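# Two-arm robot: move blue-capped bottles upright onto tray

## Task

Place each bottle whose cap is blue onto the tray and leave every other bottle off it. When finished, all bottles (on and off the tray) must be upright, nothing may stay in place only because the robot holds or props it, and anything the robot is still touching must not drop more than about a fingernail's thickness once released.

## Robot and tools

Robot: two arms, left_arm and right_arm, each ending in a parallel two-finger gripper. The fingers point along the gripper's own +z axis and open and close along its y axis. The reported hand point sits between the pads when they are shut; closed fingertips extend about 19 mm past it (about 6 mm when fully open), and closing pushes the tips roughly 13 mm further out, so keep that clearance above the table.

Frame: a single scene frame for both arms. Origin on the table surface midway between the arms, +z up, +x out across the table, left_arm on the +y side. The names left/right do not refer to image sides. Reported hand positions can be a little off, more so at long reach.

The row (used by every moving call): 18 numbers, always for both arms. First left_arm: x, y, z (metres, absolute target for the hand point in the scene frame), qw, qx, qy, qz (absolute orientation target, w first), gripper position, gripper speed. Then the same nine for right_arm. Position and speed each lie in [-1, 1]. Position +1 = fully open (85 mm), 0 = about 41 mm, about -0.8 = pads touching, -1 = close until blocked (grip). Speed: about 20 mm/s at -1, 85 at 0, 150 at +1. Grip force is not settable; a full close gives roughly 190 to 235 N per pad. For a gentle grip, open first, then close to a value just under the object's width. Send a wider value to release. A position change below 0.01 is ignored. position_measured_pct is about 50 - 50*position: 0 means fully open; stopping under 90 short of the request means something is held or blocking; about 90 or more means pads met on nothing or something tiny. To leave one gripper unchanged, resend its previous position and speed (a 0 is a real command). To hold an arm still, resend its last reported pose and keep the same target quaternion every time rather than copying a drifted one.

Tools:
- execute_actions, argument actions: a list with zero or one item. Empty list = just read state. {"rows": [...up to 15 rows], "steps": n≤15} = one action; each row lasts one 1/30 s control step and the last row repeats to fill the steps (default 15). {"steps": n≤300} without rows = wait, counted from the last result including reply time. Optional pictures: true/false. A rejected call sends nothing; a call is rejected if any target lies more than 0.6 m from that arm's last reported position along any axis of its gripper.
- move, arguments target (one 18-number row as above, absolute poses) and speed (m/s, 0.002 to 0.5, default 0.25; rotation capped at twice that in rad/s). Both hands travel straight lines that finish together, 0.5 to 10 s long; anything longer is cut at 10 s. Rotation takes the shorter way. Paths ignore obstacles and the other arm, hands lag and may overshoot speed near full stretch. Finger numbers are applied at the start. Result includes a move: line with the outcome (done, off_target, moving, held, fault), active limits (paced = pose was clipped, held = some steps were blocked, after which the arm may surge), and each hand's distance from its target.
- wait, argument seconds (0 to 10): lets time pass without new commands.
- zoom_image, arguments camera (cam_head_left, cam_head_right, cam_left_wrist, cam_right_wrist) and region [x0, y0, x1, y1] in pixels of that camera's latest full 504x504 image, top-left origin, at most 504x504.
- finished_scene, argument scene (integer): ends that scene irreversibly, reports success, and gives the next task. Replying without any tool call ends everything.

Control behaviour: each step the commanded pose is clipped to within 70 mm and 16 degrees of the measured pose; inverse kinematics favours position over orientation. After an action stops, each arm continues only to its last clipped pose, so far targets need follow-up calls; check the returned pose. Fingers still in motion keep moving. A Hand target line shows what each arm is driving toward. Joints share speed and acceleration limits; elbows stop short of straight. Joint ranges (rad): waist ±69.115, shoulder ±2.250, upper arm roll ±69.115, elbow ±2.580, forearm roll ±69.115, wrist pitch ±2.100, wrist roll ±69.115.

Result lines: state line left_arm: … | right_arm: … with pose and quaternion; pose unreachable names an arm whose command the clearance check altered or blocked; HELD marks steps not passed to the robot; joint positions and joint torques (offset and noisy); MOTOR HOT from 60 °C, OVER-TEMPERATURE FAULT at 75 °C when that arm sags; TORQUE FAULT when contact torque hits a load limit (50.2 N m for waist, shoulder, upper arm roll, elbow; 31.6 for the three wrist joints), stopping that arm 10 s. Held weight counts toward load and heat.

Cameras: two head cameras and one on each wrist, all 504x504, with calibration (K, distortion, world-to-camera transform) supplied and small per-scene errors.

Avoid: dropping or knocking items off the table, tipping bottles, fast or deep contacts (speed and overshoot past contact raise force), arms colliding or pushing each other, holding loads longer than needed, and unnecessary motion. Expect occasional brief tugs on held parts or shoves on loose objects.

Each tool is called after ">>>" in YAML: its name, and indented under it one key for each argument.

## Session

>>> execute_actions:
  actions: []

Scene clock: 0.00 s of 6400.00 s.
left_arm: end_effector_position=(+0.1268, -0.1527, +0.3888) position_measured_pct=0.0 end_effector_quat_wxyz=(+0.506, +0.775, -0.259, +0.276) | right_arm: end_effector_position=(+0.4573, -0.5502, +0.1317) position_measured_pct=0.0 end_effector_quat_wxyz=(-0.012, +0.409, +0.912, -0.004)
Joint positions: left_arm=[1.361 0.113 0.005 2.187 3.059 0.388 2.385] | right_arm=[ 0.137  0.699  0.131  1.43  -0.091  1.042  1.065]
Joint velocities: left_arm=[ 0.    -0.    -0.    -0.001 -0.001  0.    -0.001] | right_arm=[-0.     0.001 -0.     0.001 -0.     0.     0.   ]
Joint torques (N m, as the joint torque sensors report them, + toward a larger angle): no reading
Motor temperatures (°C, as the motors report them): left_arm=[27 26 26 25 32 29 35] | right_arm=[24 27 25 27 37 36 37]
Hand target (left_arm): +0.127, -0.153, +0.389; +0.506, +0.775, -0.259, +0.276
Hand target (right_arm): +0.457, -0.550, +0.132; -0.011, +0.409, +0.912, -0.004

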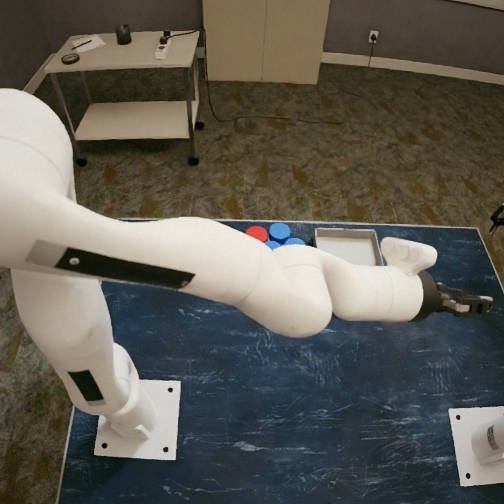

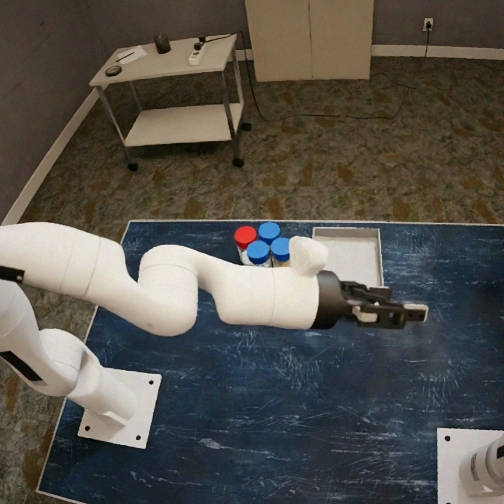

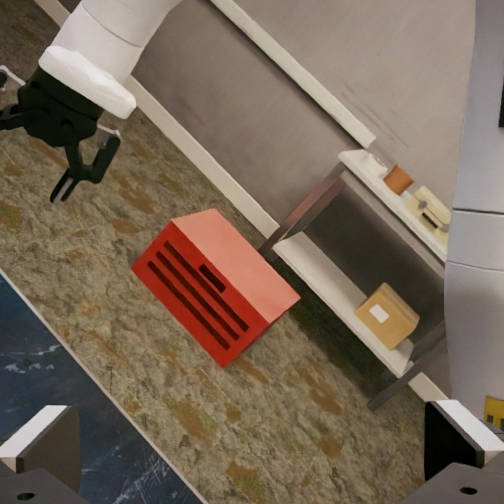

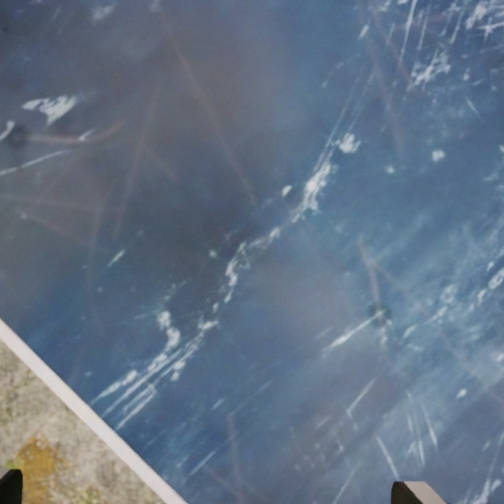

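>>> move:
  target: [0.25,0.5,0.35,0,0.7071,0.7071,0,1,0,0.4573,-0.5502,0.1317,-0.012,0.409,0.912,-0.004,1,0]
  speed: 0.4

Scene clock: 4.03 s of 6400.00 s.
left_arm: end_effector_position=(+0.2507, +0.4977, +0.3506) position_measured_pct=0.0 end_effector_quat_wxyz=(+0.000, +0.708, +0.706, -0.003) | right_arm: end_effector_position=(+0.4573, -0.5502, +0.1317) position_measured_pct=0.0 end_effector_quat_wxyz=(-0.012, +0.409, +0.912, -0.004)
Joint positions: left_arm=[ 0.053 -0.209 -0.396  1.877  3.064 -1.462  2.808] | right_arm=[ 0.138  0.7    0.131  1.429 -0.092  1.043  1.066]
Joint velocities: left_arm=[-0.001  0.011 -0.003 -0.002 -0.     0.     0.001] | right_arm=[-0.001 -0.001  0.001 -0.    -0.    -0.    -0.   ]
Joint torques (N m, as the joint torque sensors report them, + toward a larger angle): left_arm=[-0.11 -5.21  0.38 -8.66  0.03 -0.07 -0.24] | right_arm=[ -0.1  -20.42   1.    -7.65   0.04   0.45  -0.32]
Motor temperatures (°C, as the motors report them): left_arm=[27 26 26 25 32 29 35] | right_arm=[24 27 25 27 37 36 37]
Hand target (left_arm): +0.251, +0.498, +0.350; -0.000, +0.708, +0.706, -0.003
Hand target (right_arm): +0.457, -0.550, +0.132; -0.012, +0.409, +0.912, -0.004
Off the commanded pose (left_arm): 0.002 m, 0 deg.
Off the commanded pose (right_arm): 0.000 m, 0 deg.
move: done; limits=paced
camera_calibration (this result's frames):
cam_left_wrist: T_world_to_cam=[[0.999772, 0.00586086, -0.0205228, -0.24445], [0.00673919, -0.999053, 0.0429932, 0.526246], [-0.0202514, -0.0431217, -0.998865, 0.527493], [0, 0, 0, 1]] pos_world=[0.25153, 0.549926, 0.499252]
cam_right_wrist: T_world_to_cam=[[0.721554, 0.691767, 0.0285947, 0.0382885], [0.691858, -0.718848, -0.0677486, -0.640452], [-0.026311, 0.0686677, -0.997293, 0.32135], [0, 0, 0, 1]] pos_world=[0.423929, -0.508941, 0.275995]

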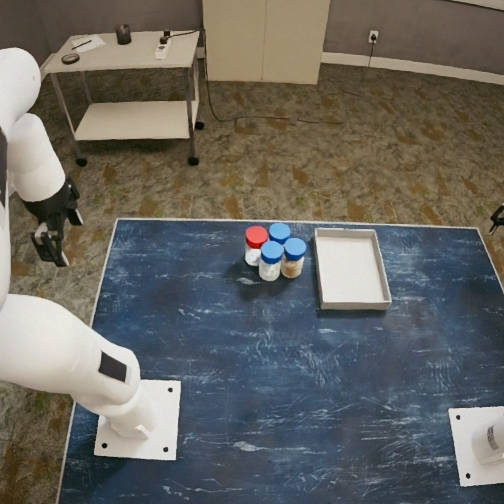

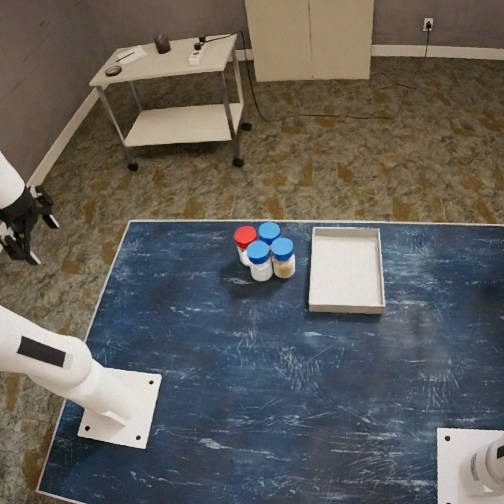

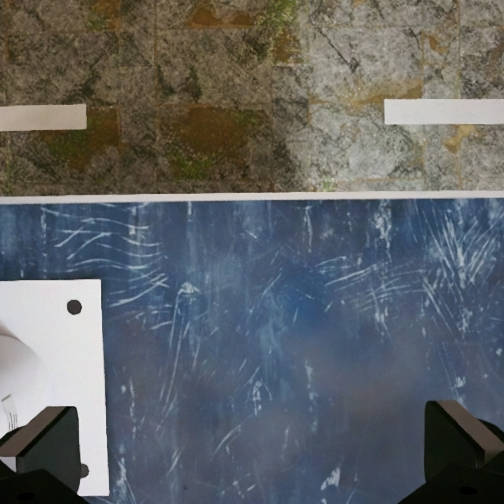

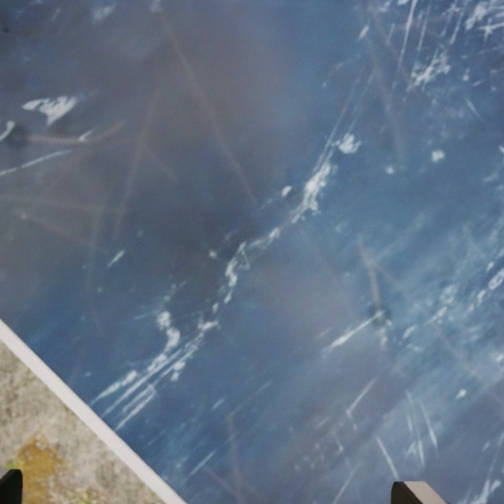

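>>> move:
  target: [0.46,0.04,0.33,0,0.7071,0.7071,0,1,0,0.4573,-0.5502,0.1317,-0.012,0.409,0.912,-0.004,1,0]
  speed: 0.4

Scene clock: 6.73 s of 6400.00 s.
left_arm: end_effector_position=(+0.4591, +0.0411, +0.3314) position_measured_pct=0.0 end_effector_quat_wxyz=(-0.000, +0.707, +0.707, +0.002) | right_arm: end_effector_position=(+0.4573, -0.5502, +0.1317) position_measured_pct=0.0 end_effector_quat_wxyz=(-0.012, +0.409, +0.912, -0.004)
Joint positions: left_arm=[ 0.62   0.635  0.172  0.885  3.037 -1.628  3.89 ] | right_arm=[ 0.138  0.7    0.131  1.429 -0.092  1.043  1.066]
Joint velocities: left_arm=[ 0.004  0.017  0.001 -0.012 -0.002 -0.008 -0.001] | right_arm=[ 0.001 -0.    -0.001 -0.     0.     0.     0.   ]
Joint torques (N m, as the joint torque sensors report them, + toward a larger angle): left_arm=[  0.21 -22.16   1.53  -8.85   0.11  -0.08   0.07] | right_arm=[  0.02 -20.26   1.05  -7.61   0.01   0.36  -0.33]
Motor temperatures (°C, as the motors report them): left_arm=[27 26 26 25 32 29 35] | right_arm=[24 27 25 27 37 36 37]
Hand target (left_arm): +0.459, +0.041, +0.331; -0.001, +0.707, +0.707, +0.001
Hand target (right_arm): +0.457, -0.550, +0.132; -0.012, +0.409, +0.912, -0.004
Off the commanded pose (left_arm): 0.002 m, 0 deg.
Off the commanded pose (right_arm): 0.000 m, 0 deg.
move: done; limits=paced
camera_calibration (this result's frames):
cam_left_wrist: T_world_to_cam=[[0.999845, 0.00875822, -0.0152893, -0.452355], [0.0093071, -0.999301, 0.0362056, 0.070622], [-0.0149615, -0.0363423, -0.999227, 0.490324], [0, 0, 0, 1]] pos_world=[0.458963, 0.0923539, 0.480473]
cam_right_wrist: T_world_to_cam=[[0.721555, 0.691767, 0.0285948, 0.0382873], [0.691857, -0.718849, -0.0677493, -0.640452], [-0.0263114, 0.0686684, -0.997293, 0.321352], [0, 0, 0, 1]] pos_world=[0.42393, -0.508941, 0.275997]

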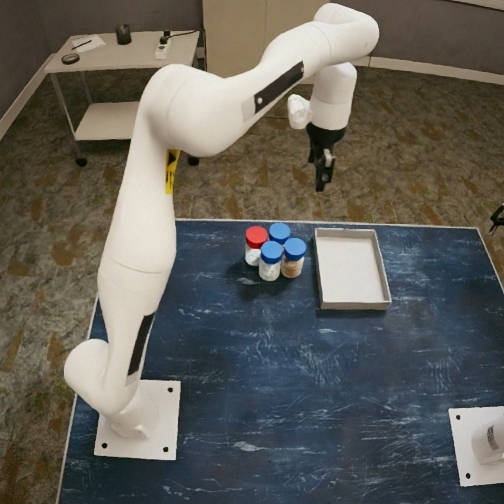

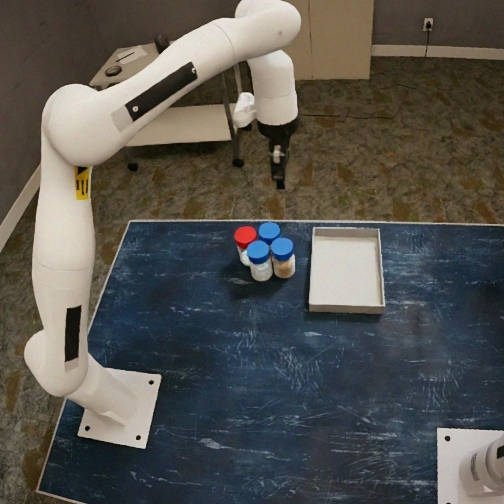

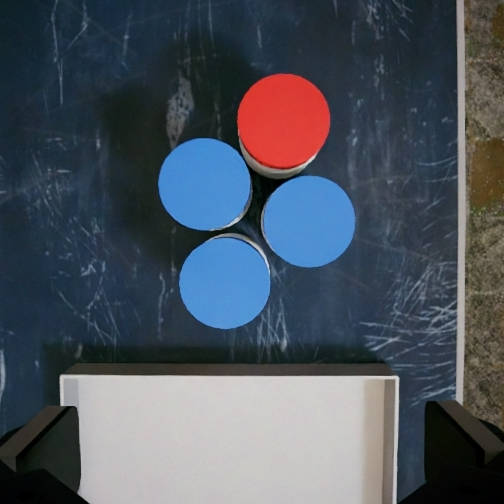

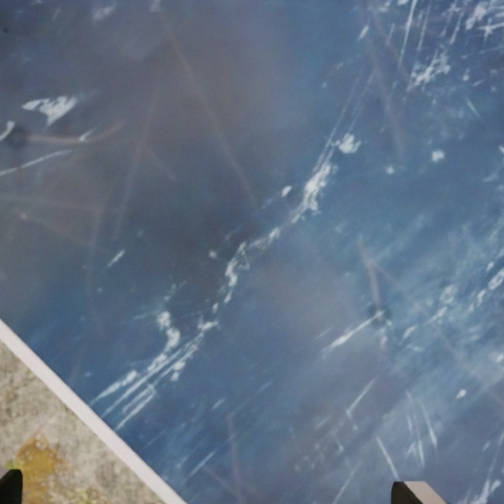

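>>> move:
  target: [0.4355,0.0587,0.17,0,0.824,0.566,0,1,0,0.4573,-0.5502,0.1317,-0.012,0.409,0.912,-0.004,1,0]
  speed: 0.3

Scene clock: 10.17 s of 6400.00 s.
left_arm: end_effector_position=(+0.4353, +0.0588, +0.1700) position_measured_pct=0.0 end_effector_quat_wxyz=(-0.000, +0.824, +0.566, +0.000) | right_arm: end_effector_position=(+0.4573, -0.5502, +0.1317) position_measured_pct=0.0 end_effector_quat_wxyz=(-0.012, +0.409, +0.912, -0.004)
Joint positions: left_arm=[ 0.566  0.65   0.224  1.4    2.991 -1.109  3.582] | right_arm=[ 0.138  0.7    0.131  1.429 -0.092  1.043  1.066]
Joint velocities: left_arm=[-0.002 -0.002 -0.001  0.003  0.     0.004 -0.001] | right_arm=[-0.001 -0.    -0.    -0.     0.    -0.     0.   ]
Joint torques (N m, as the joint torque sensors report them, + toward a larger angle): left_arm=[ -0.07 -22.01   1.53  -7.69   0.13  -0.15  -0.31] | right_arm=[  0.07 -20.42   1.    -7.6    0.08   0.35  -0.4 ]
Motor temperatures (°C, as the motors report them): left_arm=[27 26 26 25 32 29 35] | right_arm=[24 28 25 27 37 36 37]
Hand target (left_arm): +0.435, +0.059, +0.170; -0.000, +0.824, +0.566, +0.000
Hand target (right_arm): +0.457, -0.550, +0.132; -0.012, +0.409, +0.912, -0.004
Off the commanded pose (left_arm): 0.000 m, 0 deg.
Off the commanded pose (right_arm): 0.000 m, 0 deg.
move: done
camera_calibration (this result's frames):
cam_left_wrist: T_world_to_cam=[[0.936021, -0.351514, -0.0174105, -0.381922], [-0.350678, -0.935703, 0.0385216, 0.246924], [-0.0298319, -0.0299515, -0.999106, 0.335325], [0, 0, 0, 1]] pos_world=[0.454082, 0.10684, 0.318864]
cam_right_wrist: T_world_to_cam=[[0.721555, 0.691767, 0.0285948, 0.0382873], [0.691857, -0.718849, -0.0677493, -0.640452], [-0.0263113, 0.0686683, -0.997293, 0.321352], [0, 0, 0, 1]] pos_world=[0.42393, -0.508941, 0.275997]

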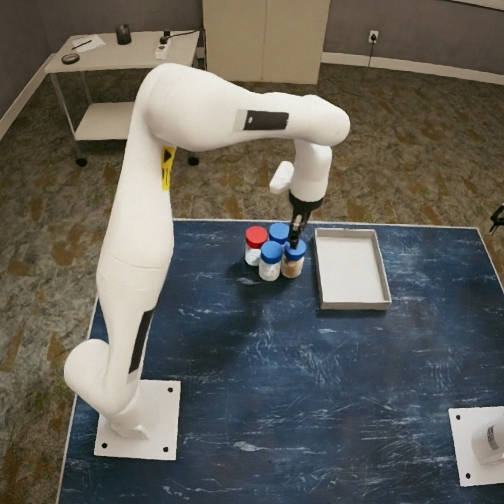

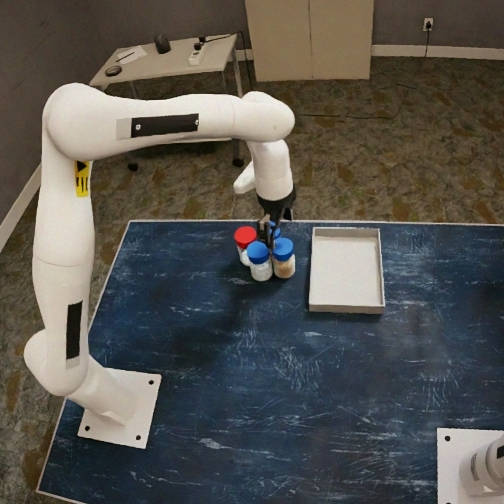

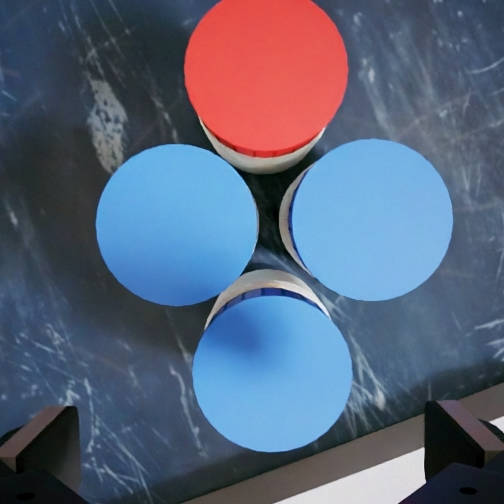

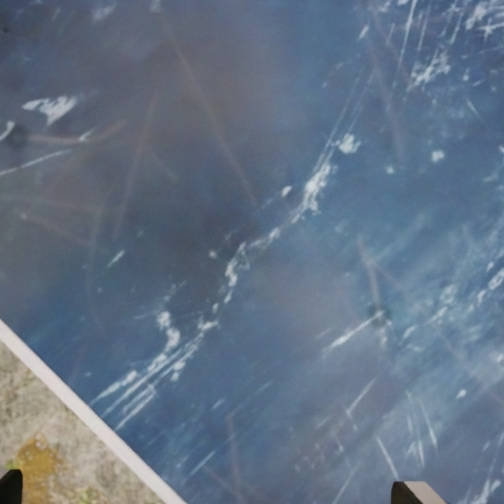

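>>> move:
  target: [0.439,0.0575,0.07,0,0.824,0.566,0,1,0,0.4573,-0.5502,0.1317,-0.012,0.409,0.912,-0.004,1,0]
  speed: 0.12

>>> move:
  target: [0.439,0.0575,0.07,0,0.824,0.566,0,-1,0,0.4573,-0.5502,0.1317,-0.012,0.409,0.912,-0.004,1,0]

Scene clock: 12.60 s of 6400.00 s.
left_arm: end_effector_position=(+0.4391, +0.0575, +0.0703) position_measured_pct=0.0 end_effector_quat_wxyz=(+0.000, +0.824, +0.566, -0.000) | right_arm: end_effector_position=(+0.4573, -0.5502, +0.1317) position_measured_pct=0.0 end_effector_quat_wxyz=(-0.012, +0.409, +0.912, -0.004)
Joint positions: left_arm=[ 0.579  0.788  0.195  1.496  2.961 -0.874  3.603] | right_arm=[ 0.138  0.7    0.131  1.429 -0.092  1.043  1.066]
Joint velocities: left_arm=[ 0.     0.003 -0.     0.001 -0.001  0.002  0.001] | right_arm=[-0.    -0.    -0.001  0.001  0.    -0.    -0.   ]
Joint torques (N m, as the joint torque sensors report them, + toward a larger angle): left_arm=[  0.17 -22.37   1.39  -6.43  -0.07  -0.21  -0.01] | right_arm=[  0.13 -20.28   1.01  -7.68   0.07   0.41  -0.38]
Motor temperatures (°C, as the motors report them): left_arm=[27 27 26 25 32 29 35] | right_arm=[24 28 25 27 37 36 37]
Hand target (left_arm): +0.439, +0.057, +0.070; +0.000, +0.824, +0.566, -0.000
Hand target (right_arm): +0.457, -0.550, +0.132; -0.012, +0.409, +0.912, -0.004
Off the commanded pose (left_arm): 0.000 m, 0 deg.
Off the commanded pose (right_arm): 0.000 m, 0 deg.
move: done
camera_calibration (this result's frames):
cam_left_wrist: T_world_to_cam=[[0.936199, -0.351059, -0.0169924, -0.387743], [-0.350225, -0.935857, 0.0388985, 0.250621], [-0.0295581, -0.0304656, -0.999099, 0.235757], [0, 0, 0, 1]] pos_world=[0.457747, 0.105607, 0.219207]
cam_right_wrist: T_world_to_cam=[[0.721555, 0.691767, 0.0285946, 0.0382874], [0.691857, -0.718849, -0.0677493, -0.640452], [-0.0263115, 0.0686682, -0.997293, 0.321352], [0, 0, 0, 1]] pos_world=[0.42393, -0.508941, 0.275997]

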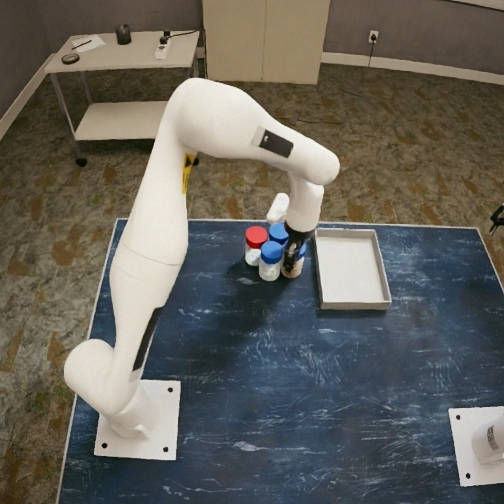

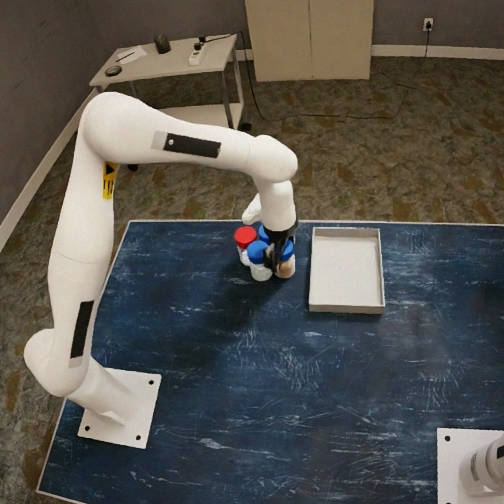

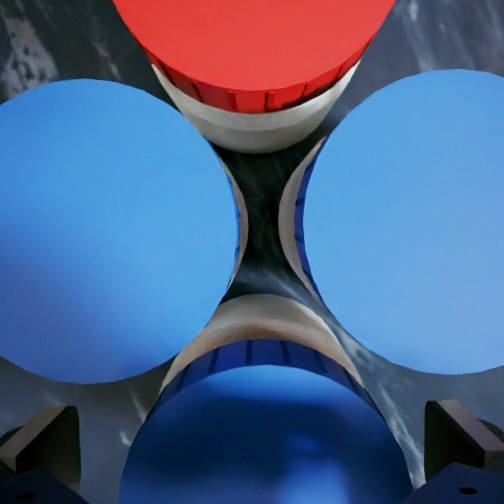

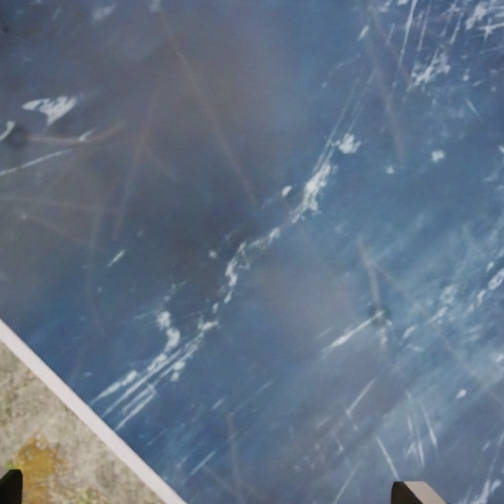

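Scene clock: 13.33 s of 6400.00 s.
left_arm: end_effector_position=(+0.4395, +0.0571, +0.0713) position_measured_pct=38.5 end_effector_quat_wxyz=(+0.001, +0.824, +0.566, +0.000) | right_arm: end_effector_position=(+0.4573, -0.5502, +0.1317) position_measured_pct=0.0 end_effector_quat_wxyz=(-0.012, +0.409, +0.912, -0.004)
Joint positions: left_arm=[ 0.579  0.787  0.195  1.496  2.961 -0.875  3.604] | right_arm=[ 0.138  0.7    0.131  1.429 -0.092  1.043  1.066]
Joint velocities: left_arm=[-0.     0.     0.    -0.    -0.     0.     0.001] | right_arm=[ 0.     0.    -0.001  0.001  0.    -0.    -0.   ]
Joint torques (N m, as the joint torque sensors report them, + toward a larger angle): left_arm=[  0.1  -20.52   1.01  -6.04   0.05   0.56  -0.05] | right_arm=[ -0.1  -20.32   1.12  -7.62   0.14   0.38  -0.43]
Motor temperatures (°C, as the motors report them): left_arm=[27 27 26 25 32 29 35] | right_arm=[24 28 25 27 37 36 37]
Hand target (left_arm): +0.439, +0.058, +0.070; -0.000, +0.824, +0.566, -0.000
Hand target (right_arm): +0.457, -0.550, +0.132; -0.012, +0.409, +0.912, -0.004
Off the commanded pose (left_arm): 0.001 m, 0 deg.
Off the commanded pose (right_arm): 0.000 m, 0 deg.
move: done
camera_calibration (this result's frames):
cam_left_wrist: T_world_to_cam=[[0.936241, -0.351031, -0.0151504, -0.388396], [-0.350243, -0.935836, 0.0392542, 0.250397], [-0.0279577, -0.0314451, -0.999114, 0.236107], [0, 0, 0, 1]] pos_world=[0.457934, 0.105416, 0.220185]
cam_right_wrist: T_world_to_cam=[[0.721555, 0.691767, 0.0285947, 0.0382874], [0.691857, -0.718849, -0.0677494, -0.640452], [-0.0263115, 0.0686683, -0.997293, 0.321352], [0, 0, 0, 1]] pos_world=[0.42393, -0.508941, 0.275997]

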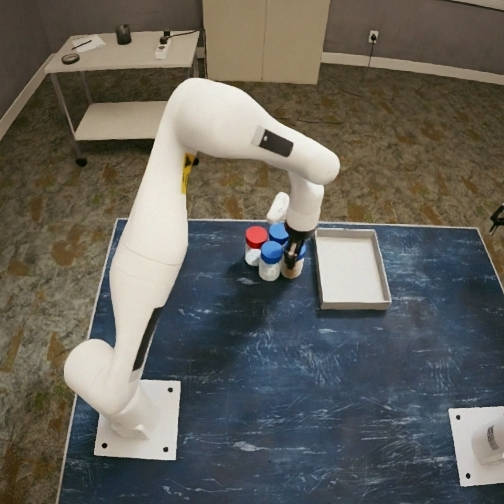

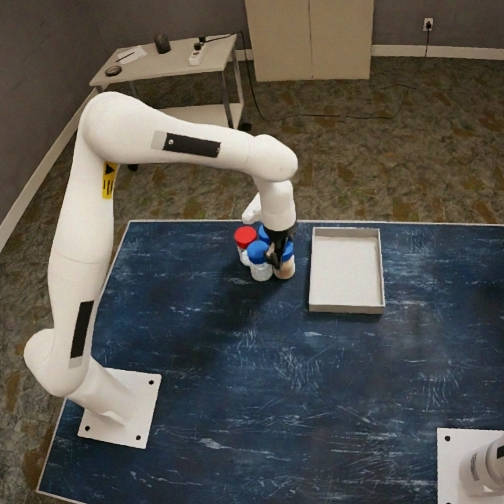

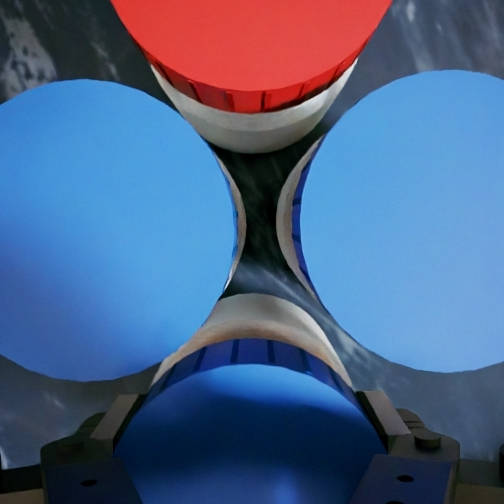

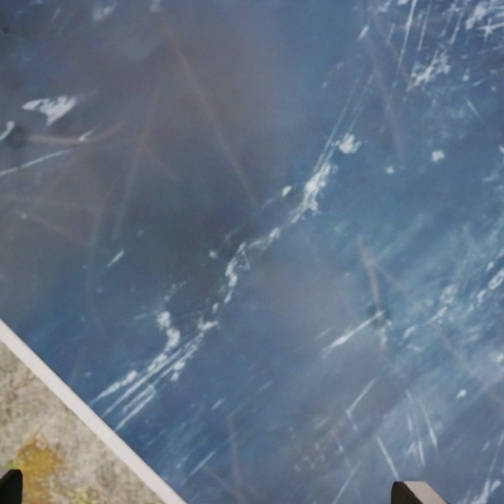

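Lift and carry.

>>> move:
  target: [0.439,0.05,0.19,0,0.824,0.566,0,-1,0,0.4573,-0.5502,0.1317,-0.012,0.409,0.912,-0.004,1,0]
  speed: 0.2

>>> move:
  target: [0.38,-0.15,0.15,0,0.7071,0.7071,0,-1,0,0.4573,-0.5502,0.1317,-0.012,0.409,0.912,-0.004,1,0]
  speed: 0.25

Scene clock: 15.10 s of 6400.00 s.
left_arm: end_effector_position=(+0.4390, +0.0500, +0.1898) position_measured_pct=38.5 end_effector_quat_wxyz=(-0.000, +0.824, +0.566, +0.000) | right_arm: end_effector_position=(+0.4573, -0.5502, +0.1317) position_measured_pct=0.0 end_effector_quat_wxyz=(-0.012, +0.409, +0.912, -0.004)
Joint positions: left_arm=[ 0.576  0.649  0.228  1.333  2.993 -1.177  3.585] | right_arm=[ 0.138  0.7    0.131  1.429 -0.092  1.043  1.066]
Joint velocities: left_arm=[-0.    -0.001  0.    -0.002  0.    -0.001  0.002] | right_arm=[ 0.     0.001 -0.    -0.     0.     0.    -0.   ]
Joint torques (N m, as the joint torque sensors report them, + toward a larger angle): left_arm=[  0.17 -23.01   1.88  -9.11   0.2    0.23   0.12] | right_arm=[ -0.05 -20.28   1.05  -7.69   0.07   0.36  -0.36]
Motor temperatures (°C, as the motors report them): left_arm=[27 27 26 25 32 29 35] | right_arm=[24 28 25 27 37 36 37]
Hand target (left_arm): +0.439, +0.050, +0.190; -0.000, +0.824, +0.566, +0.000
Hand target (right_arm): +0.457, -0.550, +0.132; -0.012, +0.409, +0.912, -0.004
Off the commanded pose (left_arm): 0.000 m, 0 deg.
Off the commanded pose (right_arm): 0.000 m, 0 deg.
move: done
camera_calibration (this result's frames):
cam_left_wrist: T_world_to_cam=[[0.936203, -0.351038, -0.0172011, -0.38824], [-0.350209, -0.935878, 0.0385403, 0.239024], [-0.0296273, -0.0300575, -0.999109, 0.354892], [0, 0, 0, 1]] pos_world=[0.457694, 0.0980773, 0.338686]
cam_right_wrist: T_world_to_cam=[[0.721555, 0.691767, 0.0285947, 0.0382874], [0.691857, -0.718849, -0.0677492, -0.640452], [-0.0263114, 0.0686681, -0.997293, 0.321352], [0, 0, 0, 1]] pos_world=[0.42393, -0.508941, 0.275997]

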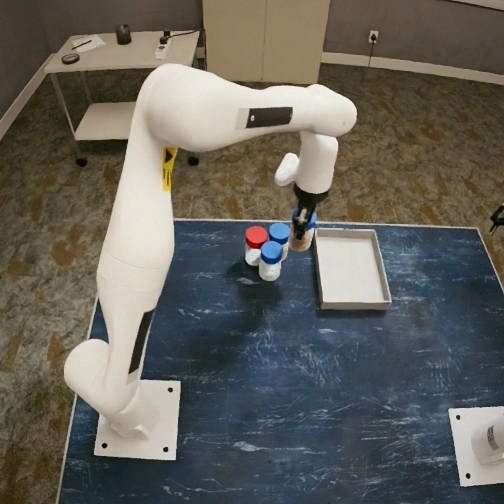

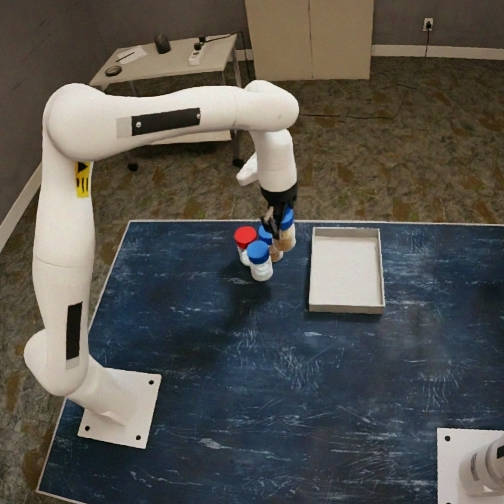

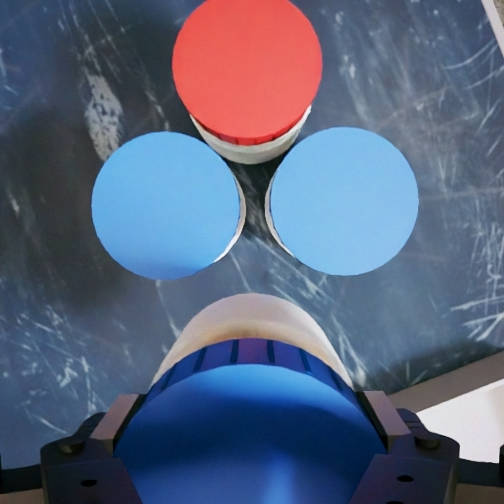

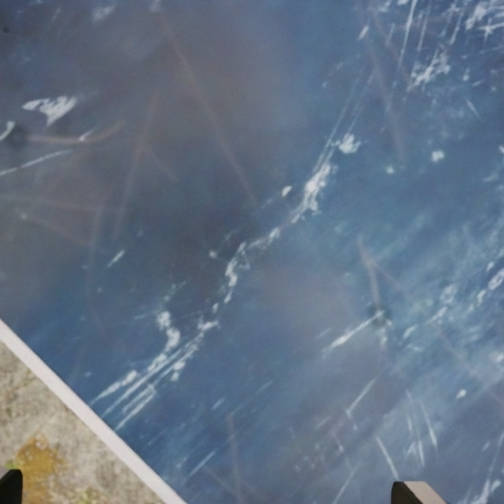

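Scene clock: 16.50 s of 6400.00 s.
left_arm: end_effector_position=(+0.3802, -0.1496, +0.1511) position_measured_pct=38.5 end_effector_quat_wxyz=(+0.001, +0.707, +0.707, +0.000) | right_arm: end_effector_position=(+0.4573, -0.5502, +0.1317) position_measured_pct=0.0 end_effector_quat_wxyz=(-0.012, +0.409, +0.912, -0.004)
Joint positions: left_arm=[ 0.946  0.988  0.16   0.769  3.006 -1.391  4.196] | right_arm=[ 0.138  0.7    0.131  1.429 -0.092  1.043  1.066]
Joint velocities: left_arm=[ 0.006  0.018  0.001 -0.02  -0.001 -0.014  0.001] | right_arm=[ 0.     0.001 -0.001 -0.001  0.    -0.     0.   ]
Joint torques (N m, as the joint torque sensors report them, + toward a larger angle): left_arm=[  0.13 -28.97   1.14  -9.35   0.08  -0.06  -0.21] | right_arm=[  0.05 -20.29   1.    -7.65   0.09   0.41  -0.39]
Motor temperatures (°C, as the motors report them): left_arm=[27 27 26 25 32 29 35] | right_arm=[24 28 25 27 37 36 37]
Hand target (left_arm): +0.380, -0.150, +0.150; +0.000, +0.707, +0.707, +0.000
Hand target (right_arm): +0.457, -0.550, +0.132; -0.012, +0.409, +0.912, -0.004
Off the commanded pose (left_arm): 0.001 m, 0 deg.
Off the commanded pose (right_arm): 0.000 m, 0 deg.
move: done
camera_calibration (this result's frames):
cam_left_wrist: T_world_to_cam=[[0.999834, 0.00884788, -0.0159443, -0.374464], [0.00947635, -0.999163, 0.0397817, -0.113301], [-0.015579, -0.0399262, -0.999081, 0.301694], [0, 0, 0, 1]] pos_world=[0.380176, -0.0978474, 0.299954]
cam_right_wrist: T_world_to_cam=[[0.721555, 0.691767, 0.0285946, 0.0382875], [0.691857, -0.718849, -0.0677493, -0.640452], [-0.0263115, 0.0686682, -0.997293, 0.321352], [0, 0, 0, 1]] pos_world=[0.42393, -0.508941, 0.275997]

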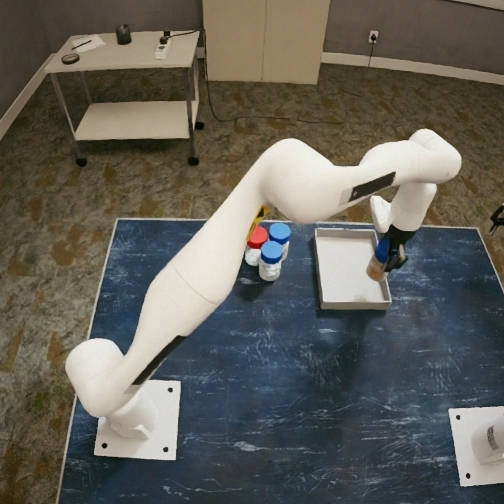

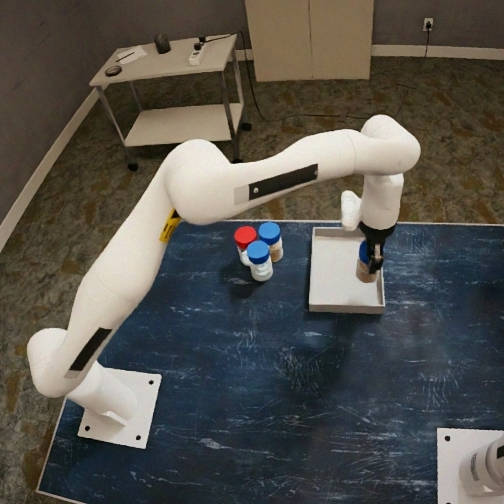

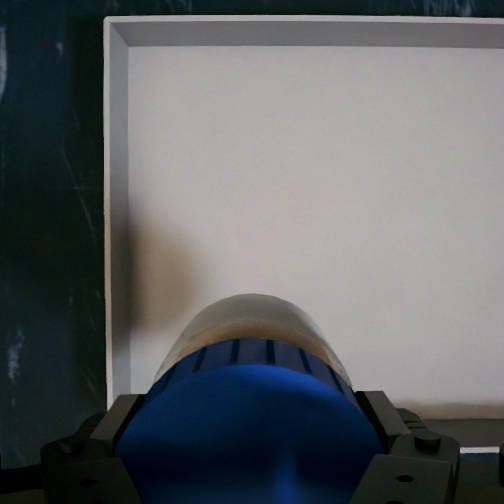

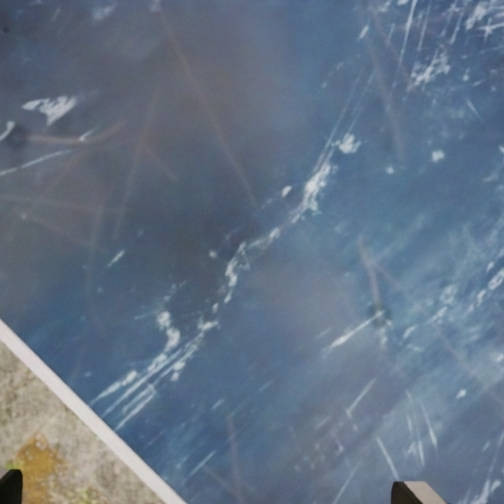

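>>> move:
  target: [0.38,-0.135,0.08,0,0.7071,0.7071,0,-1,0,0.4573,-0.5502,0.1317,-0.012,0.409,0.912,-0.004,1,0]
  speed: 0.08

Scene clock: 18.63 s of 6400.00 s.
left_arm: end_effector_position=(+0.3800, -0.1350, +0.0800) position_measured_pct=38.5 end_effector_quat_wxyz=(-0.000, +0.707, +0.707, -0.000) | right_arm: end_effector_position=(+0.4573, -0.5502, +0.1317) position_measured_pct=0.0 end_effector_quat_wxyz=(-0.012, +0.409, +0.912, -0.004)
Joint positions: left_arm=[ 0.927  1.013  0.15   0.95   3.004 -1.187  4.195] | right_arm=[ 0.138  0.7    0.131  1.429 -0.092  1.043  1.066]
Joint velocities: left_arm=[-0.    -0.001 -0.     0.001  0.001  0.002  0.   ] | right_arm=[-0.001  0.     0.     0.001 -0.    -0.     0.   ]
Joint torques (N m, as the joint torque sensors report them, + toward a larger angle): left_arm=[ -0.1  -28.36   1.42  -8.84   0.16   0.55   0.01] | right_arm=[  0.05 -20.42   1.03  -7.65   0.     0.4   -0.38]
Motor temperatures (°C, as the motors report them): left_arm=[27 27 26 25 32 29 35] | right_arm=[24 28 25 27 37 36 37]
Hand target (left_arm): +0.380, -0.135, +0.080; -0.000, +0.707, +0.707, -0.000
Hand target (right_arm): +0.457, -0.550, +0.132; -0.012, +0.409, +0.912, -0.004
Off the commanded pose (left_arm): 0.000 m, 0 deg.
Off the commanded pose (right_arm): 0.000 m, 0 deg.
move: done
camera_calibration (this result's frames):
cam_left_wrist: T_world_to_cam=[[0.999816, 0.00819717, -0.0173561, -0.375469], [0.008863, -0.999214, 0.0386403, -0.0955259], [-0.0170257, -0.038787, -0.999102, 0.231924], [0, 0, 0, 1]] pos_world=[0.380196, -0.0833774, 0.22889]
cam_right_wrist: T_world_to_cam=[[0.721555, 0.691767, 0.0285946, 0.0382874], [0.691857, -0.718849, -0.0677494, -0.640452], [-0.0263116, 0.0686682, -0.997293, 0.321352], [0, 0, 0, 1]] pos_world=[0.42393, -0.508941, 0.275997]

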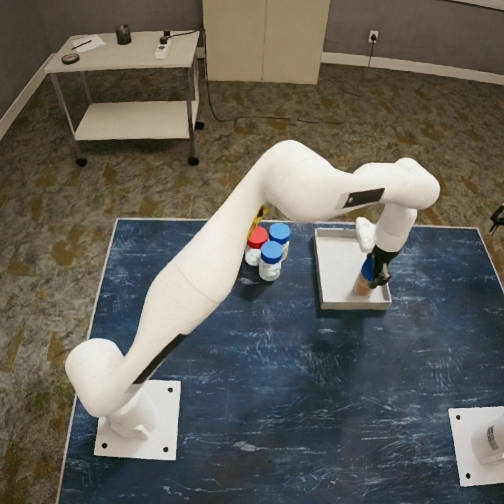

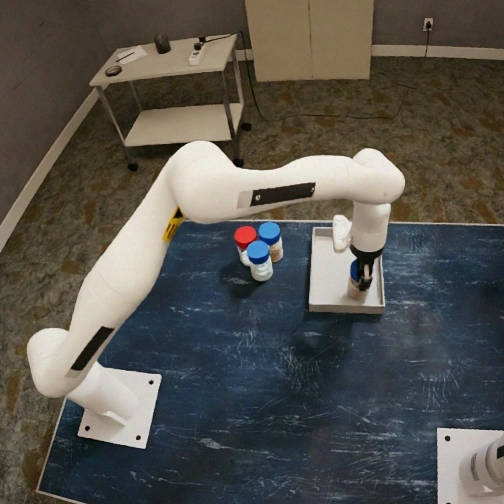

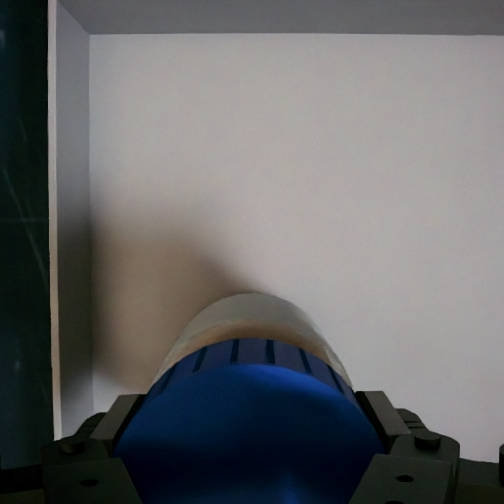

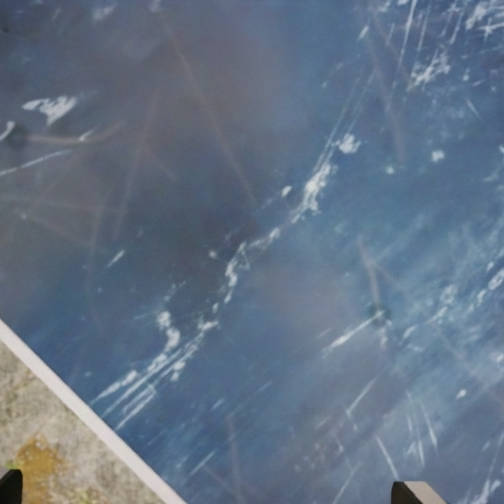

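>>> move:
  target: [0.38,-0.135,0.074,0,0.7071,0.7071,0,-1,0,0.4573,-0.5502,0.1317,-0.012,0.409,0.912,-0.004,1,0]
  speed: 0.02

Scene clock: 19.93 s of 6400.00 s.
left_arm: end_effector_position=(+0.3800, -0.1350, +0.0744) position_measured_pct=38.5 end_effector_quat_wxyz=(+0.000, +0.707, +0.707, -0.000) | right_arm: end_effector_position=(+0.4573, -0.5502, +0.1317) position_measured_pct=0.0 end_effector_quat_wxyz=(-0.012, +0.409, +0.912, -0.004)
Joint positions: left_arm=[ 0.927  1.019  0.149  0.955  3.004 -1.175  4.196] | right_arm=[ 0.138  0.7    0.131  1.429 -0.092  1.043  1.066]
Joint velocities: left_arm=[-0.    -0.     0.     0.    -0.001  0.002  0.002] | right_arm=[ 0.     0.001  0.    -0.002 -0.    -0.    -0.   ]
Joint torques (N m, as the joint torque sensors report them, + toward a larger angle): left_arm=[  0.43 -26.69   1.3   -8.19   0.39   0.15   0.06] | right_arm=[  0.05 -20.35   0.97  -7.61   0.08   0.32  -0.34]
Motor temperatures (°C, as the motors report them): left_arm=[27 27 26 25 32 29 35] | right_arm=[24 28 25 27 37 36 37]
Hand target (left_arm): +0.380, -0.135, +0.074; -0.000, +0.707, +0.707, -0.000
Hand target (right_arm): +0.457, -0.550, +0.132; -0.012, +0.409, +0.912, -0.004
Off the commanded pose (left_arm): 0.000 m, 0 deg.
Off the commanded pose (right_arm): 0.000 m, 0 deg.
move: done
camera_calibration (this result's frames):
cam_left_wrist: T_world_to_cam=[[0.99982, 0.00824941, -0.0170681, -0.375627], [0.00890881, -0.999202, 0.0389252, -0.0954179], [-0.0167334, -0.0390703, -0.999096, 0.226229], [0, 0, 0, 1]] pos_world=[0.380195, -0.0834043, 0.223327]
cam_right_wrist: T_world_to_cam=[[0.721555, 0.691767, 0.0285947, 0.0382874], [0.691857, -0.718849, -0.0677492, -0.640452], [-0.0263114, 0.0686682, -0.997293, 0.321352], [0, 0, 0, 1]] pos_world=[0.42393, -0.508941, 0.275997]

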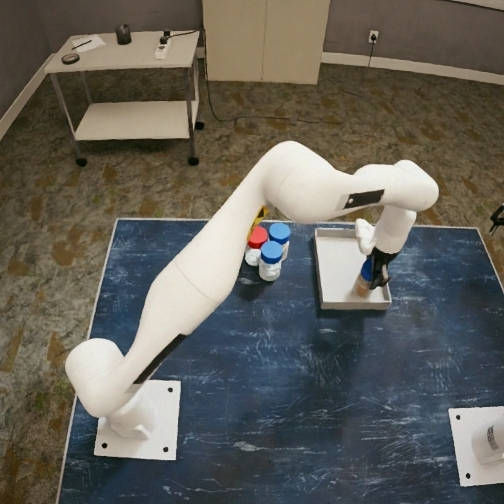

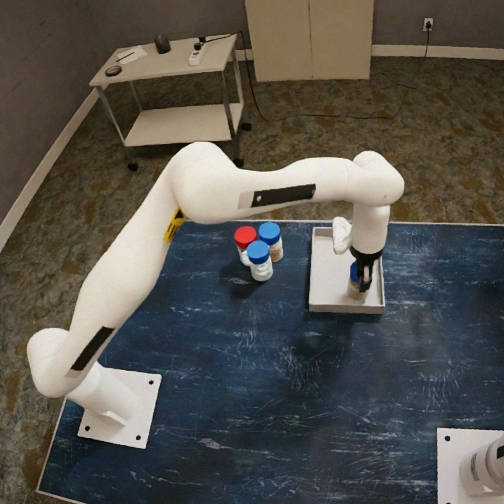

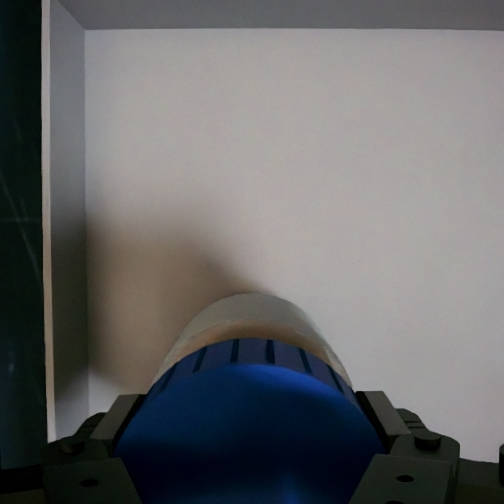

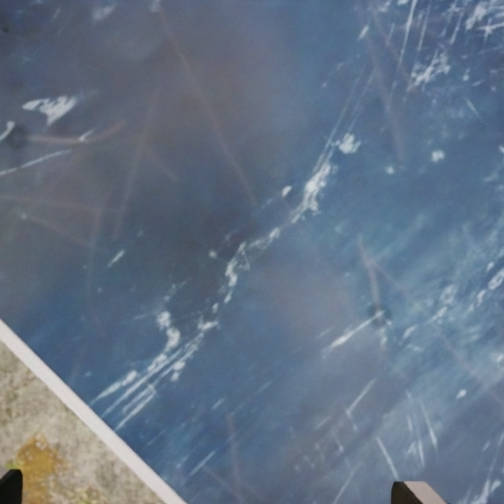

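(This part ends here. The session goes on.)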